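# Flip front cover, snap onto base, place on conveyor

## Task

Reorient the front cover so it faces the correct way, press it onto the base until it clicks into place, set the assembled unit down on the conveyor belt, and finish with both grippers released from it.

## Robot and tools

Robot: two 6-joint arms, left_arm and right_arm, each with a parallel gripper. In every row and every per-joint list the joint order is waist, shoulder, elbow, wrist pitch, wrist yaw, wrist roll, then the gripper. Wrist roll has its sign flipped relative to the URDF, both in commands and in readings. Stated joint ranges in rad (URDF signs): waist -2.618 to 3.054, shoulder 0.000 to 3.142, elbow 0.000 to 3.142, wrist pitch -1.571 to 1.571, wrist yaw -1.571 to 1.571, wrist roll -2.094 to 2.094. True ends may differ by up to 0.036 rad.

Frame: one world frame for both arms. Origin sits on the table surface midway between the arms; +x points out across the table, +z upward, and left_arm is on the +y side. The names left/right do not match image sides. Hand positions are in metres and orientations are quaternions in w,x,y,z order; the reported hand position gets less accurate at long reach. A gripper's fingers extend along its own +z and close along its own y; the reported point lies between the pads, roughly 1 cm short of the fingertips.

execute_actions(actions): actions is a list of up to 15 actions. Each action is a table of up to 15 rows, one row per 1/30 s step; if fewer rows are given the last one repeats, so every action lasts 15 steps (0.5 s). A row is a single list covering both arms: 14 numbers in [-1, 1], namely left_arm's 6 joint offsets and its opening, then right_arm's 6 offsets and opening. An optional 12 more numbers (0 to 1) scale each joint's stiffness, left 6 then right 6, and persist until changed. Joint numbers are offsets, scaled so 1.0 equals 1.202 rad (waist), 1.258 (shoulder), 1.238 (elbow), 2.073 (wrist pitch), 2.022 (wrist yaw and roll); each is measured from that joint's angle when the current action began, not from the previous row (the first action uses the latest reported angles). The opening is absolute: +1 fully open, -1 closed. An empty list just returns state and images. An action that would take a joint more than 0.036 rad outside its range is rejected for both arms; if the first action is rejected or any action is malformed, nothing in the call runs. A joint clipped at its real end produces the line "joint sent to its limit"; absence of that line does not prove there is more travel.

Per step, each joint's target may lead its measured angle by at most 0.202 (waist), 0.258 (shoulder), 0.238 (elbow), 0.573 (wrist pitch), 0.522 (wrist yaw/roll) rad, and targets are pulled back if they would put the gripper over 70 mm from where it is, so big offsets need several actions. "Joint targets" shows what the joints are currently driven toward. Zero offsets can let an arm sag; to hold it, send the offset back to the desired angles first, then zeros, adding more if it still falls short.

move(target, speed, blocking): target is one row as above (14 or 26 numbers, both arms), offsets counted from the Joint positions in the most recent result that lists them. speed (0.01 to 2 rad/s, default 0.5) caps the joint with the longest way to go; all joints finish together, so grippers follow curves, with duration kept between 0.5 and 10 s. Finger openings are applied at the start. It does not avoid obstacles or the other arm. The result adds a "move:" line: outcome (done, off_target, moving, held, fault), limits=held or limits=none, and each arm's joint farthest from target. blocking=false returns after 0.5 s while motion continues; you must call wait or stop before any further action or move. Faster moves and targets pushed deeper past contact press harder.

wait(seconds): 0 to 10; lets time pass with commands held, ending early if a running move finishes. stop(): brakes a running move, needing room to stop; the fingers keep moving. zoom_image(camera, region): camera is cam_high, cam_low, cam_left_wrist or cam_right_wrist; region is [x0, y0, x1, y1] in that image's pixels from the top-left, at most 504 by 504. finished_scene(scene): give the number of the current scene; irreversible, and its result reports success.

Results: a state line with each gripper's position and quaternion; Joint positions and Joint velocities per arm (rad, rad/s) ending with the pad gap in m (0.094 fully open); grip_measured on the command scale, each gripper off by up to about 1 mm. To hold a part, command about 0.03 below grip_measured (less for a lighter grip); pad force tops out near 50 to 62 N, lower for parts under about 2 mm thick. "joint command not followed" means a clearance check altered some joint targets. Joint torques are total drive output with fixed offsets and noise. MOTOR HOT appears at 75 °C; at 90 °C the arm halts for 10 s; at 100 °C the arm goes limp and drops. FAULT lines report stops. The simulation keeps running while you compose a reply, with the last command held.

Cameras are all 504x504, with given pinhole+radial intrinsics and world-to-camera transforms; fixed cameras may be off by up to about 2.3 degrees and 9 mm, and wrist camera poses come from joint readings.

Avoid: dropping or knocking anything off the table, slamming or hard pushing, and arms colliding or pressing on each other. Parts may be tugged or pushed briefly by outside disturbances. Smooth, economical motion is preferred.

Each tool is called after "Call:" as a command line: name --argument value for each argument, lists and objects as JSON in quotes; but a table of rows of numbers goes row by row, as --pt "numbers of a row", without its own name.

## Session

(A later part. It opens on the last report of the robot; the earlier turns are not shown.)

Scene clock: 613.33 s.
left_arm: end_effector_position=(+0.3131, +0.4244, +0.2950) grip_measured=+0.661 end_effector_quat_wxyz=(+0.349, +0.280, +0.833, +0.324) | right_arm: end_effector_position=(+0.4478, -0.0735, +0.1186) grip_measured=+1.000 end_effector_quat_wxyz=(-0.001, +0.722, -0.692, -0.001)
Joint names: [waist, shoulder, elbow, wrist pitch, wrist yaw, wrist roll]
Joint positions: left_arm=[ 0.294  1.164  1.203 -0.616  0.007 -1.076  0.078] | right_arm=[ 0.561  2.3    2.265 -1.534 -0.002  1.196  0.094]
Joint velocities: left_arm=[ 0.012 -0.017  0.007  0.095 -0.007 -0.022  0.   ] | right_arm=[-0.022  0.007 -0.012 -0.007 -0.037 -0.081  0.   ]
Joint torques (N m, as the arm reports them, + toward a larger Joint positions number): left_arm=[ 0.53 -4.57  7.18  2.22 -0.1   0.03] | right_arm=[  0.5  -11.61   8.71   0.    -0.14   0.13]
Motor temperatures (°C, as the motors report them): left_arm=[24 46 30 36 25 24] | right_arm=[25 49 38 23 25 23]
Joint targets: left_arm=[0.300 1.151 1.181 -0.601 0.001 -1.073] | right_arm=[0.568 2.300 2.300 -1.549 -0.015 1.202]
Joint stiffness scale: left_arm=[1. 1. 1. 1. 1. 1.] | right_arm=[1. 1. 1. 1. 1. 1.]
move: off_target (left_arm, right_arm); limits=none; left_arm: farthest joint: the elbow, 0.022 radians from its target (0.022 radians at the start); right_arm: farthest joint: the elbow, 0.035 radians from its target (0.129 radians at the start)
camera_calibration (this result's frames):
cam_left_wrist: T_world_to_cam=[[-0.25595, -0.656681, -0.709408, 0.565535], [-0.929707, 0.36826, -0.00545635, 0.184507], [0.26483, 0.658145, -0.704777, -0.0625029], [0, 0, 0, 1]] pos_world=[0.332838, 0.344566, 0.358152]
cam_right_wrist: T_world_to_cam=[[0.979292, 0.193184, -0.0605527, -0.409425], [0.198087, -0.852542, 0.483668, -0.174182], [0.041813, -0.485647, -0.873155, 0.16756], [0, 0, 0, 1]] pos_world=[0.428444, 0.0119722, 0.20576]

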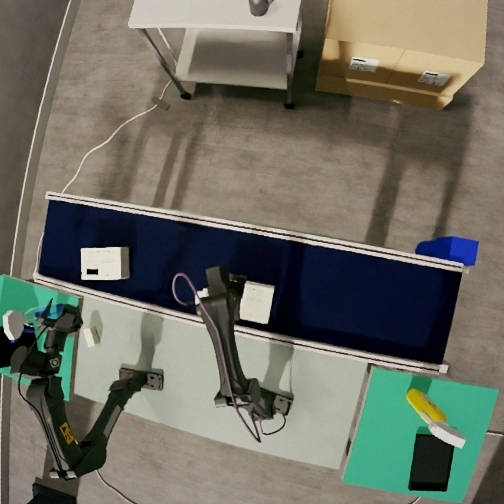

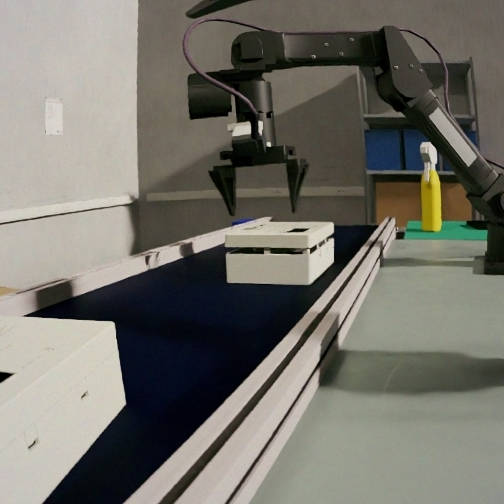

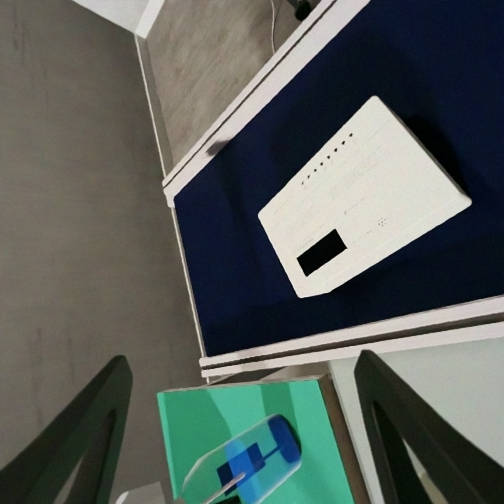

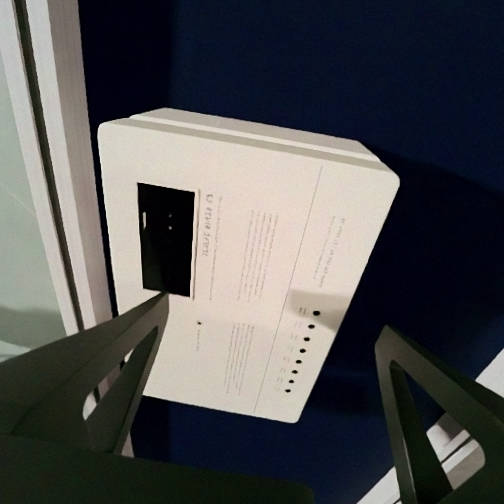

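Call:
move --target '[0.005, -0.0111, -0.0178, 0.0077, -0.003, 0.001, 0.66, 0.0075, -0.0636, -0.0767, 0.0333, -0.0064, 0.002, 1.0]' --speed 0.2

Scene clock: 734.40 s.
left_arm: end_effector_position=(+0.3132, +0.4244, +0.2951) grip_measured=+0.661 end_effector_quat_wxyz=(+0.350, +0.280, +0.833, +0.325) | right_arm: end_effector_position=(+0.4468, -0.0739, +0.1209) grip_measured=+1.000 end_effector_quat_wxyz=(-0.016, +0.722, -0.692, +0.005)
Joint names: [waist, shoulder, elbow, wrist pitch, wrist yaw, wrist roll]
Joint positions: left_arm=[ 0.294  1.164  1.203 -0.615  0.007 -1.077  0.078] | right_arm=[ 0.561  2.248  2.186 -1.475 -0.002  1.196  0.094]
Joint velocities: left_arm=[-0.007 -0.012 -0.002 -0.007 -0.022  0.051 -0.001] | right_arm=[ 0.007 -0.002 -0.022  0.022  0.007 -0.022  0.   ]
Joint torques (N m, as the arm reports them, + toward a larger Joint positions number): left_arm=[ 0.56 -4.49  7.2   2.26 -0.07  0.05] | right_arm=[  0.79 -13.58   4.79   0.3   -0.15   0.06]
Motor temperatures (°C, as the motors report them): left_arm=[24 42 29 38 25 24] | right_arm=[25 53 39 23 25 23]
Joint targets: left_arm=[0.300 1.151 1.181 -0.600 0.001 -1.074] | right_arm=[0.570 2.220 2.170 -1.465 -0.015 1.200]
Joint stiffness scale: left_arm=[1. 1. 1. 1. 1. 1.] | right_arm=[1. 1. 1. 1. 1. 1.]
move: off_target (left_arm, right_arm); limits=none; left_arm: farthest joint: the elbow, 0.022 radians from its target (0.022 radians at the start); right_arm: farthest joint: the shoulder, 0.028 radians from its target (0.080 radians at the start)
camera_calibration (this result's frames):
cam_left_wrist: T_world_to_cam=[[-0.256148, -0.655673, -0.710268, 0.565589], [-0.929475, 0.368846, -0.00529303, 0.184209], [0.26545, 0.658821, -0.703911, -0.0631809], [0, 0, 0, 1]] pos_world=[0.332864, 0.344522, 0.358221]
cam_right_wrist: T_world_to_cam=[[0.980619, 0.193771, -0.0289538, -0.412598], [0.183826, -0.858852, 0.478101, -0.168888], [0.0677752, -0.474158, -0.877827, 0.159199], [0, 0, 0, 1]] pos_world=[0.424858, 0.0103854, 0.208548]

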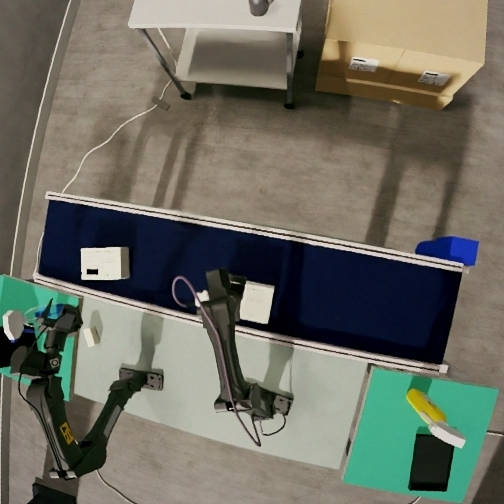

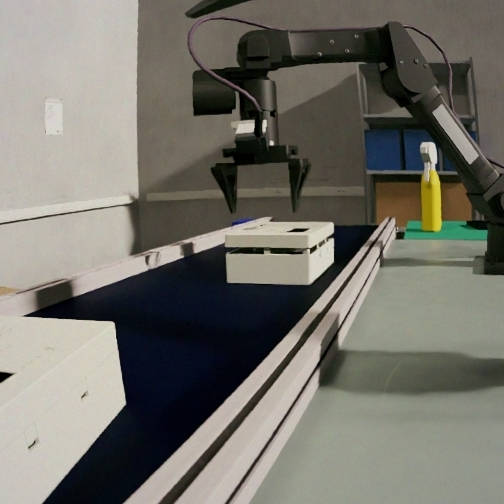

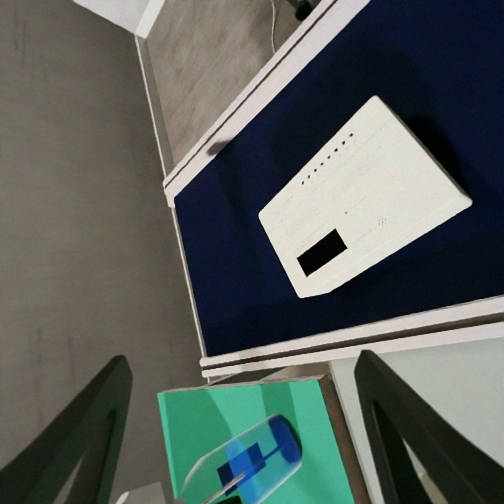

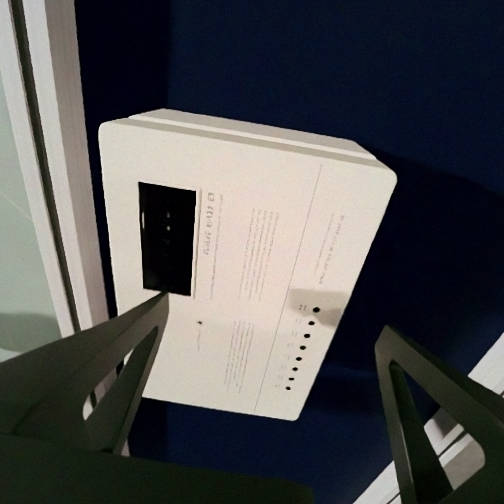

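Call:
zoom_image --camera "cam_right_wrist" --region '[90, 100, 430, 440]'

Call:
zoom_image --camera "cam_low" --region '[200, 150, 350, 290]'

Region (90, 100, 430, 440) of cam_right_wrist's 504x504 image, scaled by 1.482, with more detail than that image has.

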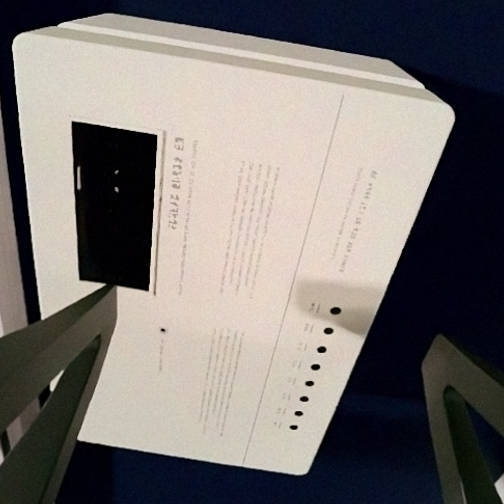

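Region (200, 150, 350, 290) of cam_low's 504x504 image, scaled by 3.360, with more detail than that image has; it fills the top 470 rows of this view, and the rest is white.

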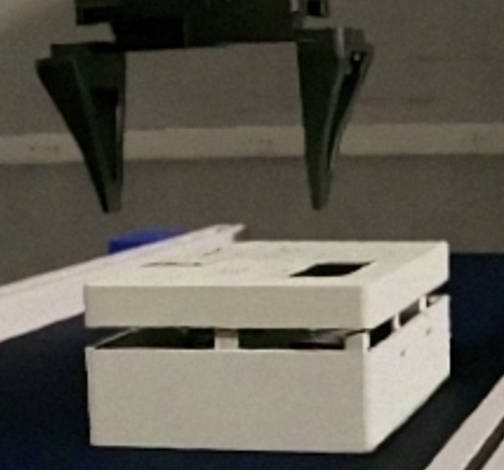

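Call:
move --target '[0.005, -0.0111, -0.0178, 0.0077, -0.003, 0.001, 0.66, 0.0116, -0.0331, -0.0784, 0.0371, -0.0064, 0.002, 1.0]' --speed 0.15

Scene clock: 780.97 s.
left_arm: end_effector_position=(+0.3132, +0.4244, +0.2952) grip_measured=+0.661 end_effector_quat_wxyz=(+0.349, +0.281, +0.833, +0.325) | right_arm: end_effector_position=(+0.4445, -0.0716, +0.1043) grip_measured=+1.000 end_effector_quat_wxyz=(-0.014, +0.724, -0.690, +0.004)
Joint names: [waist, shoulder, elbow, wrist pitch, wrist yaw, wrist roll]
Joint positions: left_arm=[ 0.294  1.164  1.203 -0.615  0.007 -1.079  0.078] | right_arm=[ 0.568  2.237  2.102 -1.408 -0.002  1.196  0.094]
Joint velocities: left_arm=[-0.002 -0.012  0.002 -0.081  0.037 -0.022 -0.001] | right_arm=[-0.027  0.027 -0.007  0.037  0.022 -0.007  0.   ]
Joint torques (N m, as the arm reports them, + toward a larger Joint positions number): left_arm=[ 0.54 -4.59  7.09  2.24 -0.08  0.05] | right_arm=[  0.67 -13.64   5.09   0.31  -0.15   0.07]
Motor temperatures (°C, as the motors report them): left_arm=[24 41 29 39 25 24] | right_arm=[25 59 35 23 25 23]
Joint targets: left_arm=[0.300 1.151 1.181 -0.599 0.001 -1.075] | right_arm=[0.575 2.206 2.089 -1.398 -0.015 1.200]
Joint stiffness scale: left_arm=[1. 1. 1. 1. 1. 1.] | right_arm=[1. 1. 1. 1. 1. 1.]
move: off_target (left_arm, right_arm); limits=none; left_arm: farthest joint: the elbow, 0.022 radians from its target (0.022 radians at the start); right_arm: farthest joint: the shoulder, 0.031 radians from its target (0.041 radians at the start)
camera_calibration (this result's frames):
cam_left_wrist: T_world_to_cam=[[-0.256821, -0.654517, -0.711091, 0.565635], [-0.929169, 0.369626, -0.00463582, 0.183625], [0.265872, 0.659533, -0.703085, -0.0638299], [0, 0, 0, 1]] pos_world=[0.332856, 0.344443, 0.358191]
cam_right_wrist: T_world_to_cam=[[0.979088, 0.20042, -0.0349051, -0.409529], [0.192383, -0.856369, 0.479187, -0.162302], [0.066147, -0.475882, -0.877018, 0.146411], [0, 0, 0, 1]] pos_world=[0.422505, 0.0127614, 0.191884]

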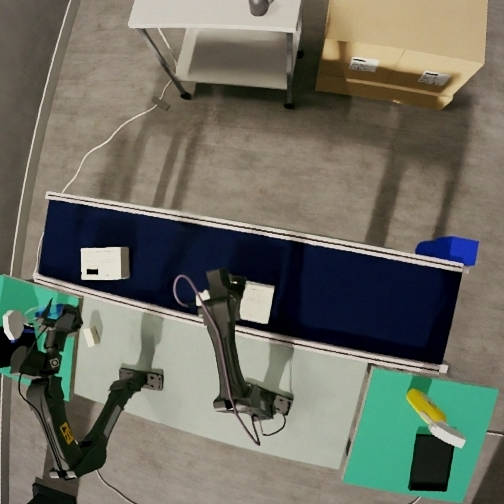

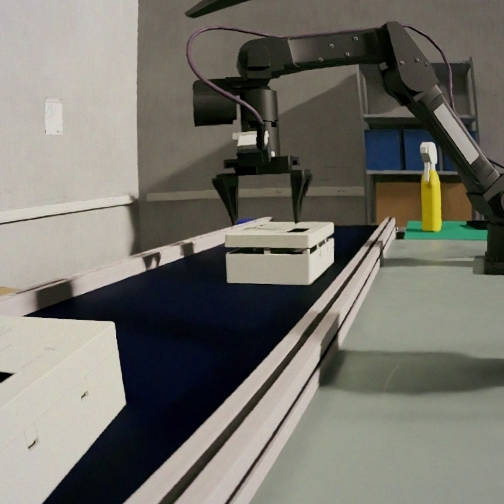

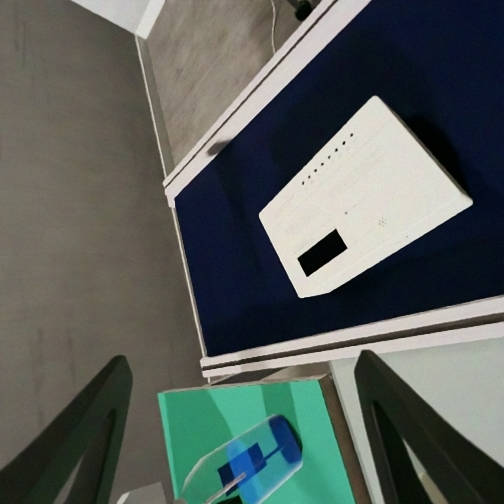

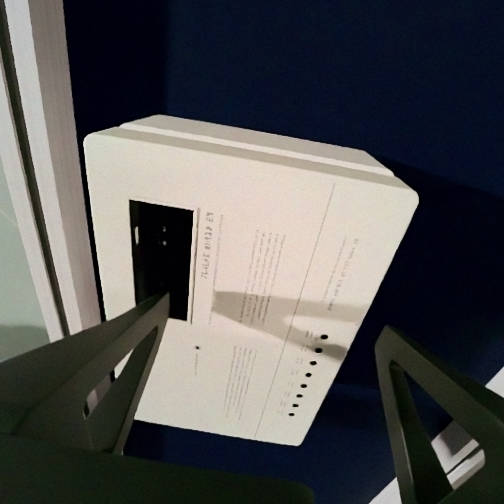

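Call:
zoom_image --camera "cam_right_wrist" --region '[100, 170, 440, 450]'

Call:
zoom_image --camera "cam_low" --region '[200, 150, 350, 290]'

Region (100, 170, 440, 450) of cam_right_wrist's 504x504 image, scaled by 1.482, with more detail than that image has; it fills the top 415 rows of this view, and the rest is white.

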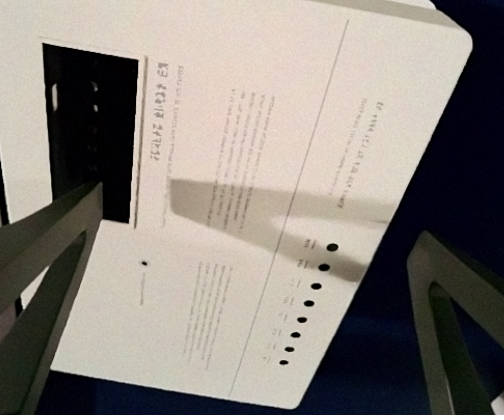

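Region (200, 150, 350, 290) of cam_low's 504x504 image, scaled by 3.360, with more detail than that image has; it fills the top 470 rows of this view, and the rest is white.

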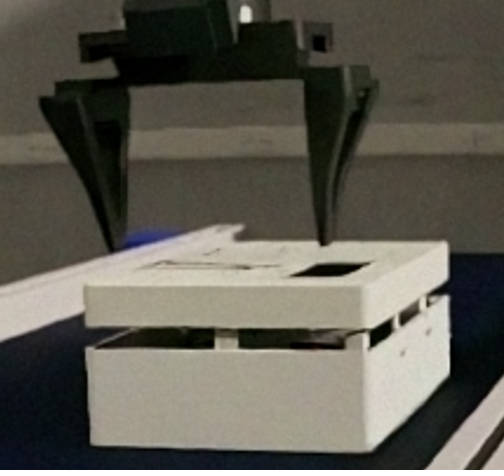

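Call:
move --target '[0.005, -0.0111, -0.0178, 0.0077, -0.003, 0.001, 0.66, 0.0058, -0.0246, -0.0775, 0.0463, -0.0064, 0.002, 1.0]' --speed 0.1

Scene clock: 838.73 s.
left_arm: end_effector_position=(+0.3133, +0.4245, +0.2953) grip_measured=+0.661 end_effector_quat_wxyz=(+0.349, +0.281, +0.832, +0.325) | right_arm: end_effector_position=(+0.4435, -0.0718, +0.0912) grip_measured=+1.000 end_effector_quat_wxyz=(-0.015, +0.725, -0.689, +0.004)
Joint names: [waist, shoulder, elbow, wrist pitch, wrist yaw, wrist roll]
Joint positions: left_arm=[ 0.294  1.164  1.203 -0.614  0.007 -1.08   0.078] | right_arm=[ 0.568  2.224  2.028 -1.345 -0.004  1.198  0.094]
Joint velocities: left_arm=[-0.007 -0.007 -0.012 -0.022  0.022 -0.051 -0.   ] | right_arm=[ 0.007 -0.012 -0.017  0.007  0.007  0.066  0.   ]
Joint torques (N m, as the arm reports them, + toward a larger Joint positions number): left_arm=[ 0.55 -4.66  7.15  2.24 -0.06  0.04] | right_arm=[  0.54 -12.68   4.24   0.56  -0.12   0.06]
Motor temperatures (°C, as the motors report them): left_arm=[24 39 29 39 24 24] | right_arm=[25 62 35 23 25 23]
Joint targets: left_arm=[0.300 1.151 1.181 -0.599 0.001 -1.077] | right_arm=[0.575 2.206 2.006 -1.312 -0.016 1.200]
Joint stiffness scale: left_arm=[1. 1. 1. 1. 1. 1.] | right_arm=[1. 1. 1. 1. 1. 1.]
move: off_target (left_arm, right_arm); limits=none; left_arm: farthest joint: the elbow, 0.022 radians from its target (0.022 radians at the start); right_arm: farthest joint: the wrist pitch, 0.033 radians from its target (0.095 radians at the start)
camera_calibration (this result's frames):
cam_left_wrist: T_world_to_cam=[[-0.257246, -0.653246, -0.712105, 0.565693], [-0.928861, 0.370404, -0.0042398, 0.183153], [0.266536, 0.660356, -0.70206, -0.0646322], [0, 0, 0, 1]] pos_world=[0.332873, 0.344377, 0.358234]
cam_right_wrist: T_world_to_cam=[[0.978822, 0.202035, -0.0329923, -0.4089], [0.193019, -0.857163, 0.477509, -0.156134], [0.0681937, -0.473765, -0.878007, 0.134214], [0, 0, 0, 1]] pos_world=[0.421225, 0.0123655, 0.178906]

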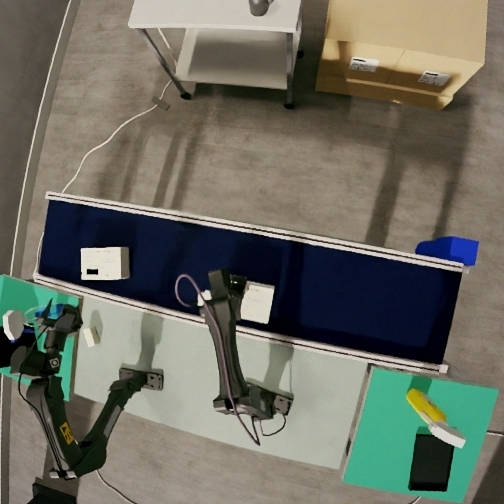

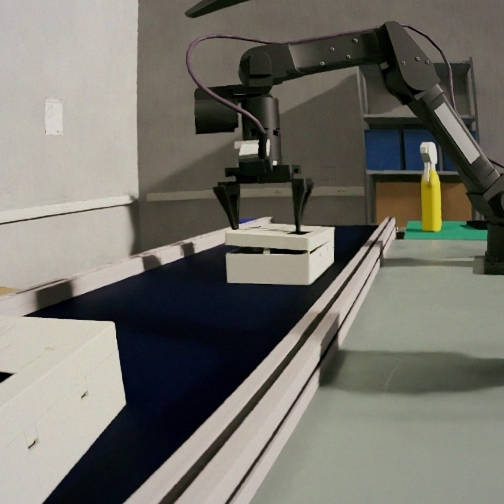

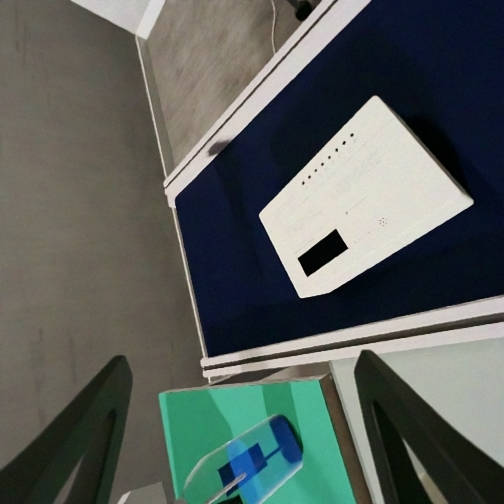

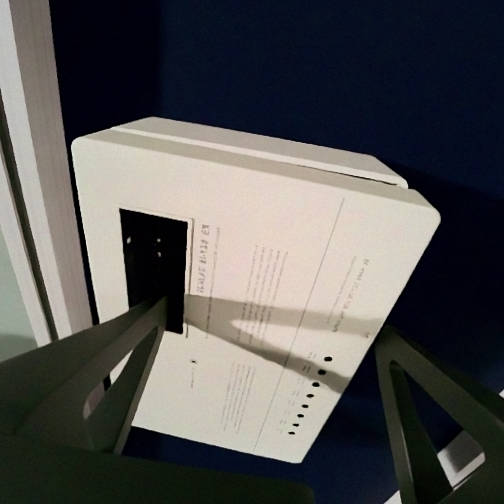

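Call:
zoom_image --camera "cam_low" --region '[200, 160, 350, 300]'

Call:
zoom_image --camera "cam_right_wrist" --region '[60, 100, 460, 480]'

Region (200, 160, 350, 300) of cam_low's 504x504 image, scaled by 3.360, with more detail than that image has; it fills the top 470 rows of this view, and the rest is white.

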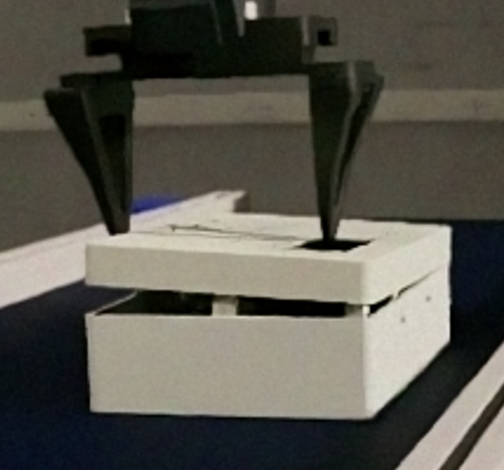

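Region (60, 100, 460, 480) of cam_right_wrist's 504x504 image, scaled by 1.260, with more detail than that image has; it fills the top 479 rows of this view, and the rest is white.

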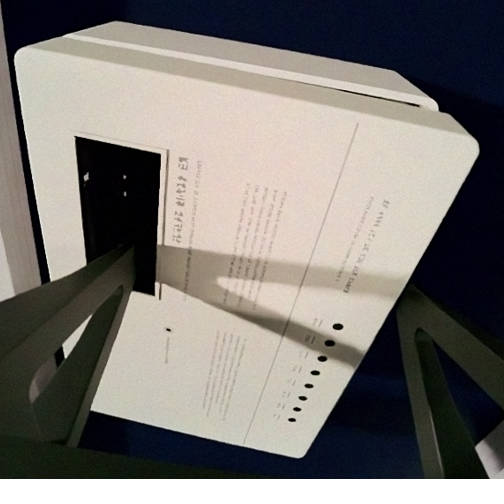

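Call:
move --target '[0.005, -0.0111, -0.0178, 0.0077, -0.003, 0.001, 0.66, 0.0058, -0.02, 0.085, -0.04, -0.0064, 0.001, 1.0]' --speed 0.15

Scene clock: 856.13 s.
left_arm: end_effector_position=(+0.3134, +0.4245, +0.2954) grip_measured=+0.661 end_effector_quat_wxyz=(+0.349, +0.282, +0.832, +0.326) | right_arm: end_effector_position=(+0.4430, -0.0720, +0.1092) grip_measured=+1.000 end_effector_quat_wxyz=(-0.017, +0.725, -0.689, +0.005)
Joint names: [waist, shoulder, elbow, wrist pitch, wrist yaw, wrist roll]
Joint positions: left_arm=[ 0.294  1.164  1.203 -0.614  0.007 -1.082  0.078] | right_arm=[ 0.568  2.224  2.1   -1.413 -0.004  1.198  0.094]
Joint velocities: left_arm=[ 0.007 -0.012 -0.012 -0.051  0.051 -0.007 -0.001] | right_arm=[ 0.022  0.012  0.012 -0.051 -0.081  0.022  0.   ]
Joint torques (N m, as the arm reports them, + toward a larger Joint positions number): left_arm=[ 0.52 -4.61  7.17  2.24 -0.08  0.06] | right_arm=[  0.58 -13.21   8.72   0.07  -0.15   0.04]
Motor temperatures (°C, as the motors report them): left_arm=[24 39 29 39 24 24] | right_arm=[25 61 34 23 25 23]
Joint targets: left_arm=[0.300 1.151 1.181 -0.598 0.001 -1.078] | right_arm=[0.575 2.199 2.134 -1.427 -0.017 1.200]
Joint stiffness scale: left_arm=[1. 1. 1. 1. 1. 1.] | right_arm=[1. 1. 1. 1. 1. 1.]
move: off_target (left_arm, right_arm); limits=none; left_arm: farthest joint: the elbow, 0.022 radians from its target (0.022 radians at the start); right_arm: farthest joint: the elbow, 0.033 radians from its target (0.105 radians at the start)
camera_calibration (this result's frames):
cam_left_wrist: T_world_to_cam=[[-0.257687, -0.652348, -0.712769, 0.565729], [-0.928631, 0.370986, -0.00381058, 0.182742], [0.266913, 0.660917, -0.701389, -0.0651573], [0, 0, 0, 1]] pos_world=[0.332873, 0.344321, 0.35823]
cam_right_wrist: T_world_to_cam=[[0.978931, 0.202084, -0.0292712, -0.408264], [0.191359, -0.857911, 0.476833, -0.16409], [0.071248, -0.472388, -0.878506, 0.148802], [0, 0, 0, 1]] pos_world=[0.42046, 0.0120208, 0.197017]

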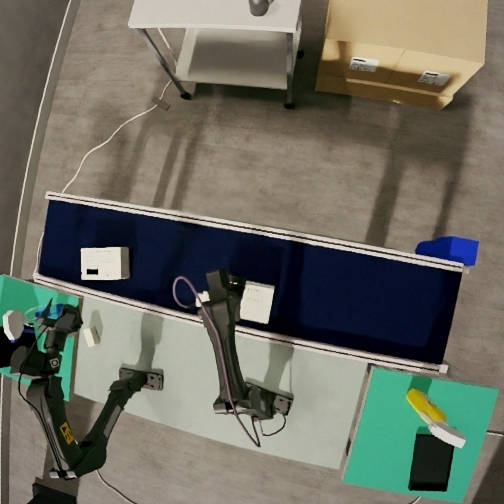

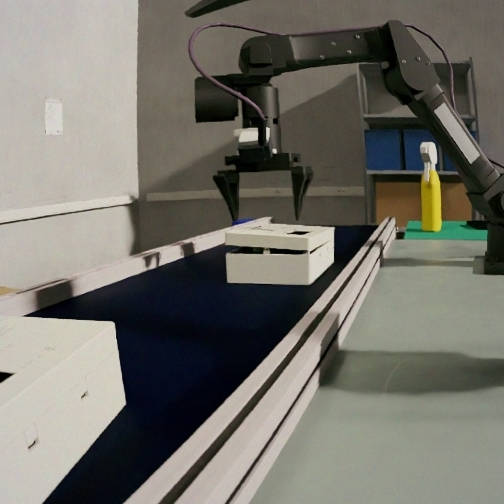

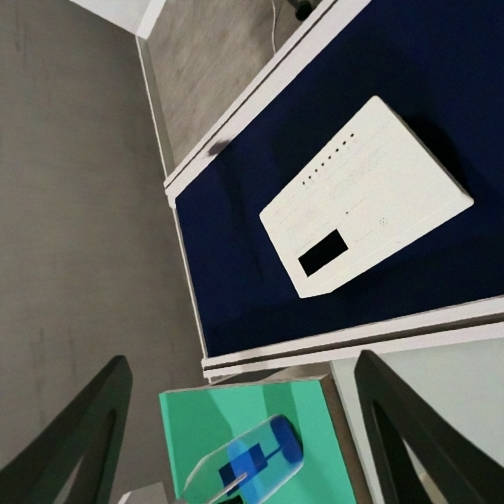

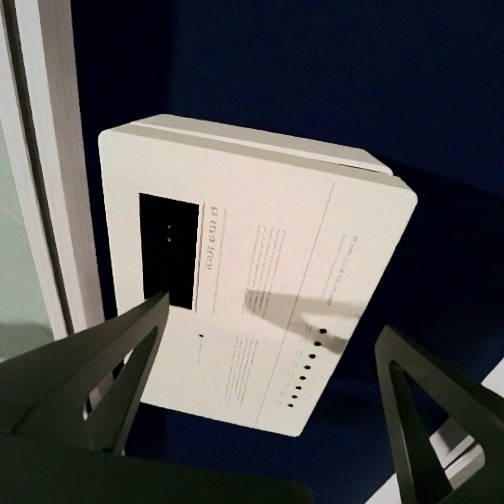

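Call:
zoom_image --camera "cam_low" --region '[210, 190, 350, 300]'

Call:
zoom_image --camera "cam_left_wrist" --region '[240, 80, 490, 310]'

Region (210, 190, 350, 300) of cam_low's 504x504 image, scaled by 3.600, with more detail than that image has; it fills the top 396 rows of this view, and the rest is white.

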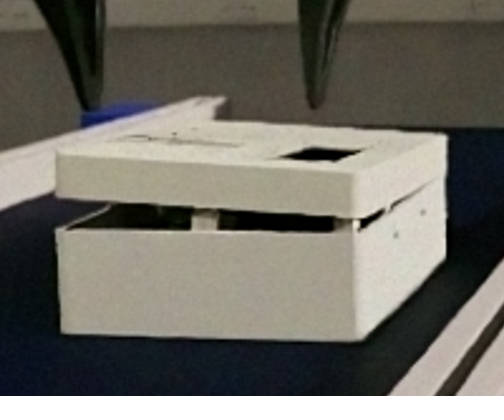

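Region (240, 80, 490, 310) of cam_left_wrist's 504x504 image, scaled by 2.016, with more detail than that image has; it fills the top 464 rows of this view, and the rest is white.

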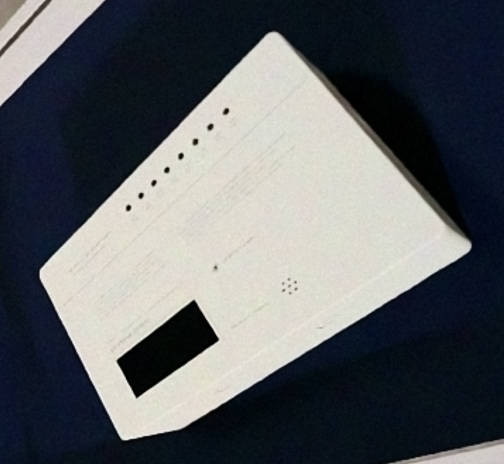

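Call:
zoom_image --camera "cam_low" --region '[290, 215, 350, 275]'

Call:
zoom_image --camera "cam_right_wrist" --region '[80, 100, 440, 460]'

Region (290, 215, 350, 275) of cam_low's 504x504 image, scaled by 8.400, with more detail than that image has.

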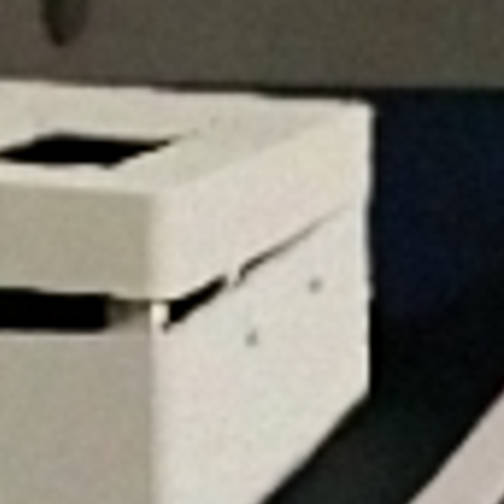

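Region (80, 100, 440, 460) of cam_right_wrist's 504x504 image, scaled by 1.400, with more detail than that image has.

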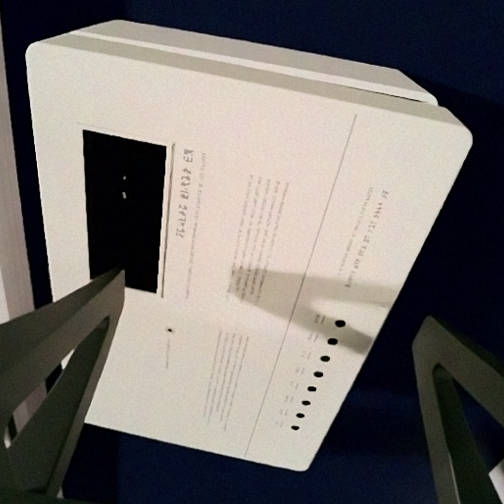

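Call:
move --target '[-0.453, 0.933, 0.186, 0.762, 0.724, -0.296, -0.32, -0.484, -0.47, -0.43, -0.041, -0.0064, 0.0, 1.0]' --speed 1.0

Scene clock: 978.67 s.
left_arm: end_effector_position=(+0.4440, +0.0399, +0.1440) grip_measured=-0.319 end_effector_quat_wxyz=(+0.706, +0.705, -0.049, +0.046) | right_arm: end_effector_position=(+0.3337, -0.2974, +0.1748) grip_measured=+1.000 end_effector_quat_wxyz=(+0.005, -0.499, +0.867, -0.002)
Joint names: [waist, shoulder, elbow, wrist pitch, wrist yaw, wrist roll]
Joint positions: left_arm=[-0.254  2.35   1.401  0.97   1.46  -1.685  0.032] | right_arm=[-0.009  1.657  1.582 -1.487 -0.003  1.198  0.094]
Joint velocities: left_arm=[ 0.017  0.007 -0.002 -0.007 -0.022 -0.066  0.   ] | right_arm=[-0.012 -0.002 -0.007 -0.022 -0.051  0.037  0.   ]
Joint torques (N m, as the arm reports them, + toward a larger Joint positions number): left_arm=[  0.33 -12.25   9.86   1.51   0.01   0.06] | right_arm=[-0.47 -8.22  4.76  0.07 -0.15  0.02]
Motor temperatures (°C, as the motors report them): left_arm=[24 37 29 40 24 24] | right_arm=[25 64 38 23 25 23]
Joint targets: left_arm=[-0.250 2.338 1.433 0.966 1.471 -1.680] | right_arm=[-0.014 1.633 1.568 -1.498 -0.017 1.198]
Joint stiffness scale: left_arm=[1. 1. 1. 1. 1. 1.] | right_arm=[1. 1. 1. 1. 1. 1.]
move: off_target (left_arm, right_arm); limits=none; left_arm: farthest joint: the elbow, 0.032 radians from its target (0.230 radians at the start); right_arm: farthest joint: the shoulder, 0.024 radians from its target (0.591 radians at the start)
camera_calibration (this result's frames):
cam_left_wrist: T_world_to_cam=[[0.117834, 0.0321955, -0.992511, 0.0867968], [0.808621, 0.577037, 0.11472, -0.350483], [0.576409, -0.816083, 0.0419606, -0.137522], [0, 0, 0, 1]] pos_world=[0.352449, 0.087218, 0.132125]
cam_right_wrist: T_world_to_cam=[[0.929738, -0.364348, -0.0532817, -0.401546], [-0.295662, -0.824919, 0.481759, -0.196357], [-0.219481, -0.432156, -0.874682, 0.216087], [0, 0, 0, 1]] pos_world=[0.362704, -0.214897, 0.262209]

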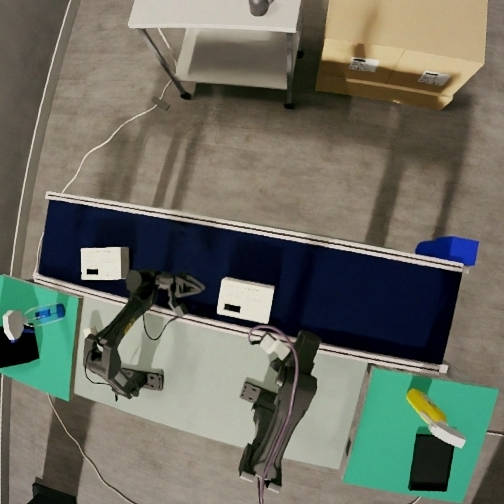

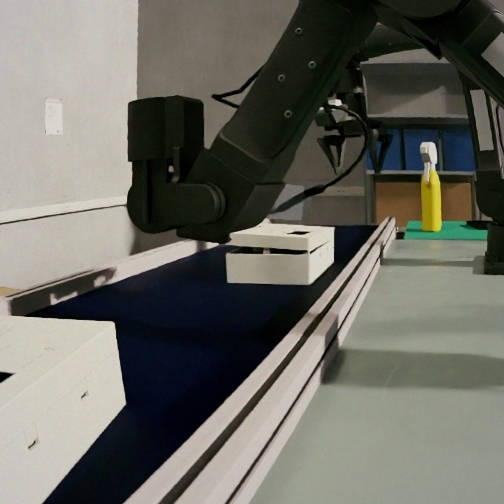

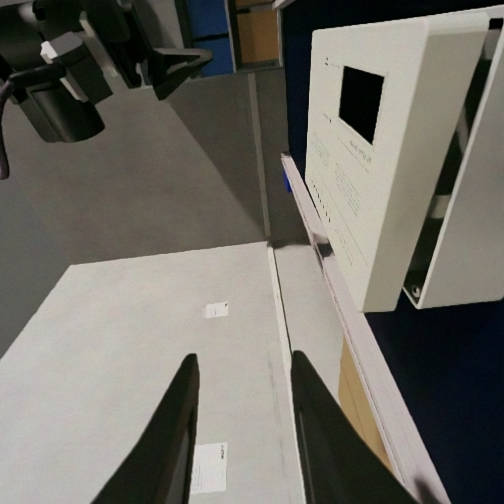

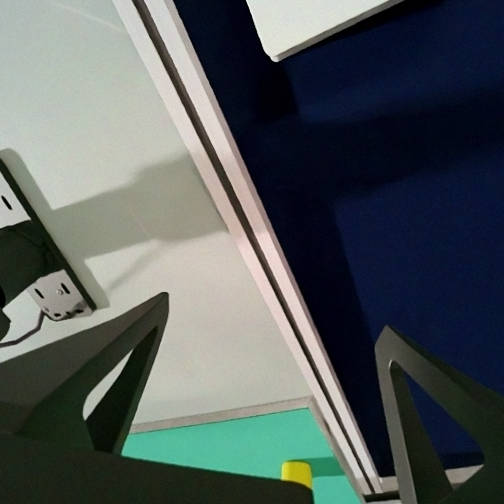

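Call:
execute_actions --actions '[]'

Scene clock: 1021.37 s.
left_arm: end_effector_position=(+0.4438, +0.0399, +0.1440) grip_measured=-0.319 end_effector_quat_wxyz=(+0.706, +0.705, -0.049, +0.046) | right_arm: end_effector_position=(+0.3337, -0.2974, +0.1748) grip_measured=+1.000 end_effector_quat_wxyz=(+0.005, -0.499, +0.867, -0.002)
Joint names: [waist, shoulder, elbow, wrist pitch, wrist yaw, wrist roll]
Joint positions: left_arm=[-0.254  2.35   1.401  0.97   1.46  -1.685  0.032] | right_arm=[-0.009  1.657  1.582 -1.487 -0.003  1.198  0.094]
Joint velocities: left_arm=[ 0.012 -0.002 -0.002 -0.037 -0.037 -0.037  0.   ] | right_arm=[-0.007 -0.002 -0.007  0.037 -0.066 -0.022  0.   ]
Joint torques (N m, as the arm reports them, + toward a larger Joint positions number): left_arm=[  0.31 -12.3    9.81   1.51   0.09   0.08] | right_arm=[-0.48 -8.22  4.76  0.08 -0.16  0.02]
Motor temperatures (°C, as the motors report them): left_arm=[24 46 31 36 24 24] | right_arm=[25 55 35 23 25 23]
Joint targets: left_arm=[-0.250 2.338 1.433 0.966 1.471 -1.680] | right_arm=[-0.014 1.633 1.568 -1.498 -0.017 1.198]
Joint stiffness scale: left_arm=[1. 1. 1. 1. 1. 1.] | right_arm=[1. 1. 1. 1. 1. 1.]
camera_calibration (this result's frames):
cam_left_wrist: T_world_to_cam=[[0.118236, 0.0320773, -0.992467, 0.086664], [0.809017, 0.576423, 0.115012, -0.35057], [0.575771, -0.816521, 0.0422031, -0.137178], [0, 0, 0, 1]] pos_world=[0.352353, 0.0872882, 0.13212]
cam_right_wrist: T_world_to_cam=[[0.929738, -0.364348, -0.0532817, -0.401546], [-0.295662, -0.824919, 0.481759, -0.196357], [-0.219481, -0.432156, -0.874682, 0.216087], [0, 0, 0, 1]] pos_world=[0.362704, -0.214897, 0.262209]

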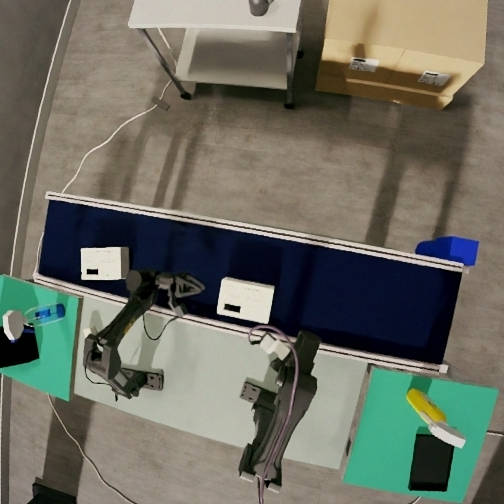

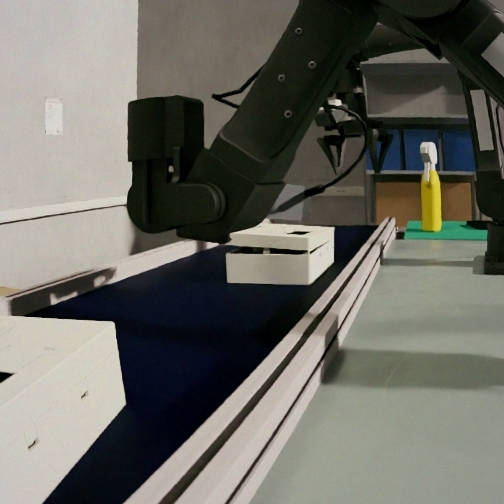

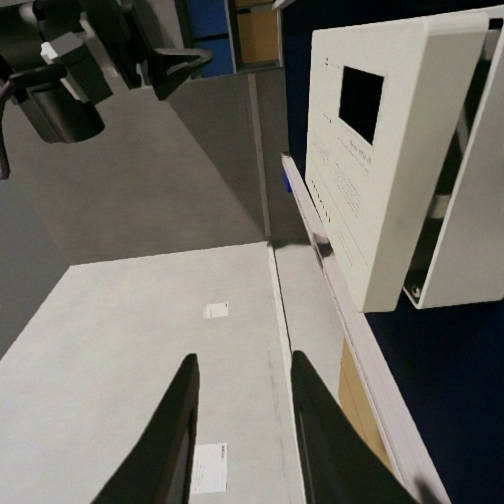

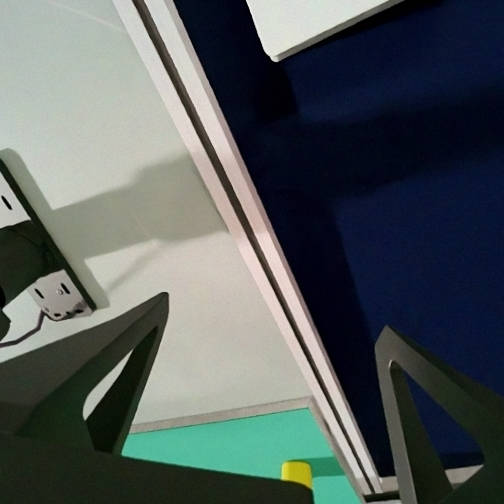

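Call:
zoom_image --camera "cam_low" --region '[200, 190, 360, 310]'

Call:
zoom_image --camera "cam_left_wrist" --region '[280, 0, 504, 340]'

Region (200, 190, 360, 310) of cam_low's 504x504 image, scaled by 3.150, with more detail than that image has; it fills the top 378 rows of this view, and the rest is white.

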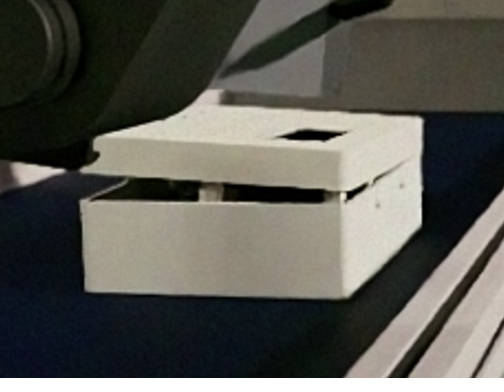

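Region (280, 0, 504, 340) of cam_left_wrist's 504x504 image, scaled by 1.482, with more detail than that image has; it fills the left 332 columns of this view, and the rest is white.

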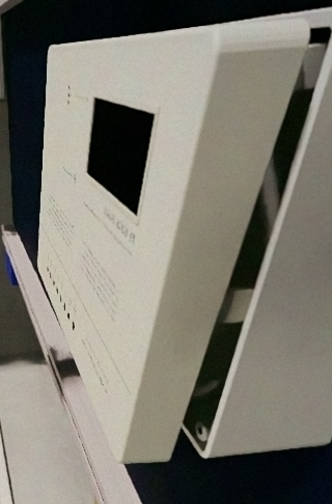

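Call:
move --target '[0.0033, 0.1012, 0.0258, 0.0548, 0.0054, 0.0025, -0.32, -0.0042, -0.0191, -0.0113, -0.0053, -0.0069, 0.0, 1.0]' --speed 0.15

Scene clock: 1063.67 s.
left_arm: end_effector_position=(+0.4439, +0.0399, +0.0966) grip_measured=-0.319 end_effector_quat_wxyz=(+0.706, +0.705, -0.048, +0.045) | right_arm: end_effector_position=(+0.3337, -0.2974, +0.1748) grip_measured=+1.000 end_effector_quat_wxyz=(+0.005, -0.499, +0.867, -0.002)
Joint names: [waist, shoulder, elbow, wrist pitch, wrist yaw, wrist roll]
Joint positions: left_arm=[-0.254  2.474  1.401  1.087  1.46  -1.689  0.032] | right_arm=[-0.009  1.657  1.582 -1.487 -0.003  1.198  0.094]
Joint velocities: left_arm=[-0.007 -0.002  0.002 -0.037 -0.066  0.051  0.   ] | right_arm=[ 0.027 -0.002 -0.002 -0.007 -0.022 -0.066  0.   ]
Joint torques (N m, as the arm reports them, + toward a larger Joint positions number): left_arm=[  0.47 -11.52   9.1    1.5    0.08   0.12] | right_arm=[-0.49 -8.25  4.8   0.07 -0.16  0.02]
Motor temperatures (°C, as the motors report them): left_arm=[24 47 31 35 24 24] | right_arm=[25 53 34 23 25 23]
Joint targets: left_arm=[-0.250 2.477 1.433 1.084 1.471 -1.680] | right_arm=[-0.014 1.633 1.568 -1.498 -0.017 1.198]
Joint stiffness scale: left_arm=[1. 1. 1. 1. 1. 1.] | right_arm=[1. 1. 1. 1. 1. 1.]
move: off_target (left_arm, right_arm); limits=none; left_arm: farthest joint: the elbow, 0.032 radians from its target (0.032 radians at the start); right_arm: farthest joint: the shoulder, 0.024 radians from its target (0.024 radians at the start)
camera_calibration (this result's frames):
cam_left_wrist: T_world_to_cam=[[0.114873, 0.0328458, -0.992837, 0.0410981], [0.809399, 0.576341, 0.112716, -0.345084], [0.575915, -0.816549, 0.0396208, -0.13501], [0, 0, 0, 1]] pos_world=[0.352344, 0.0872931, 0.0850494]
cam_right_wrist: T_world_to_cam=[[0.929738, -0.364348, -0.0532817, -0.401546], [-0.295662, -0.824919, 0.481759, -0.196357], [-0.219481, -0.432156, -0.874682, 0.216087], [0, 0, 0, 1]] pos_world=[0.362704, -0.214897, 0.262209]

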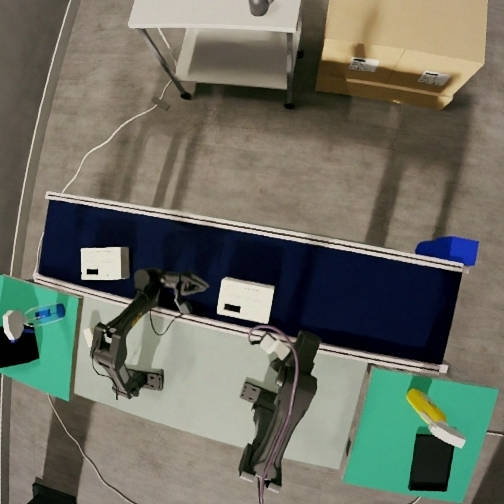

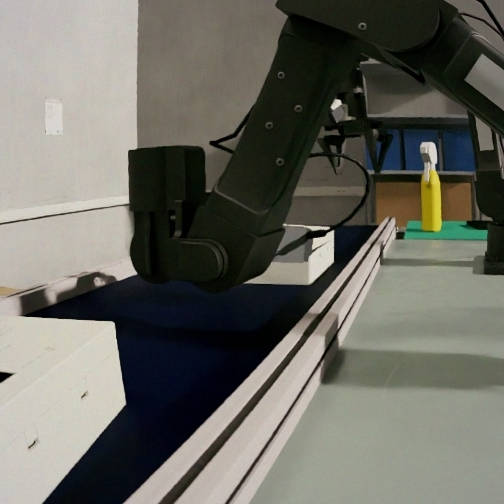

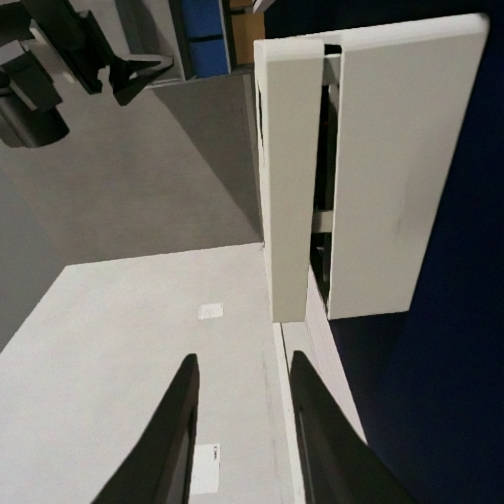

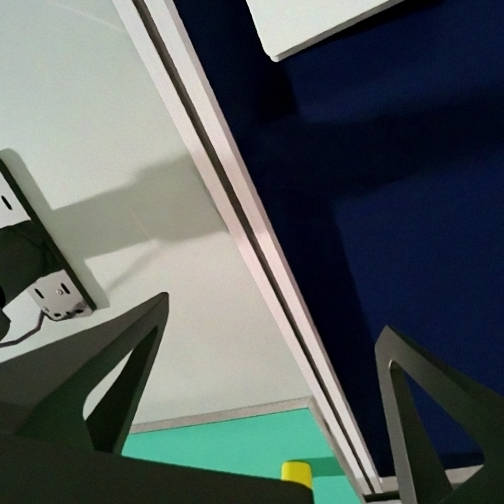

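Call:
zoom_image --camera "cam_left_wrist" --region '[180, 20, 504, 400]'

Region (180, 20, 504, 400) of cam_left_wrist's 504x504 image, scaled by 1.326, with more detail than that image has; it fills the left 430 columns of this view, and the rest is white.

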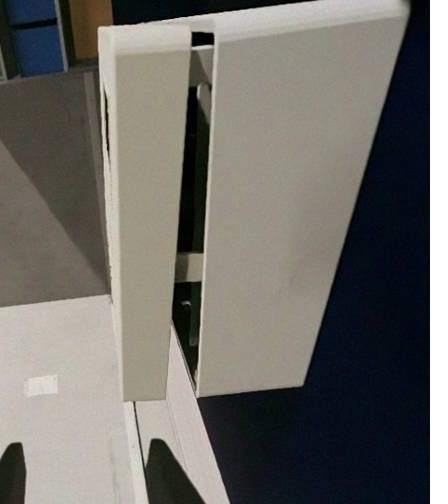

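Call:
zoom_image --camera "cam_left_wrist" --region '[150, 300, 354, 504]'

Region (150, 300, 354, 504) of cam_left_wrist's 504x504 image, scaled by 2.471, with more detail than that image has.

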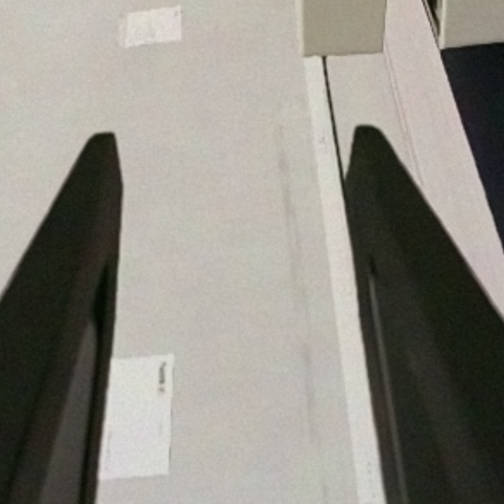

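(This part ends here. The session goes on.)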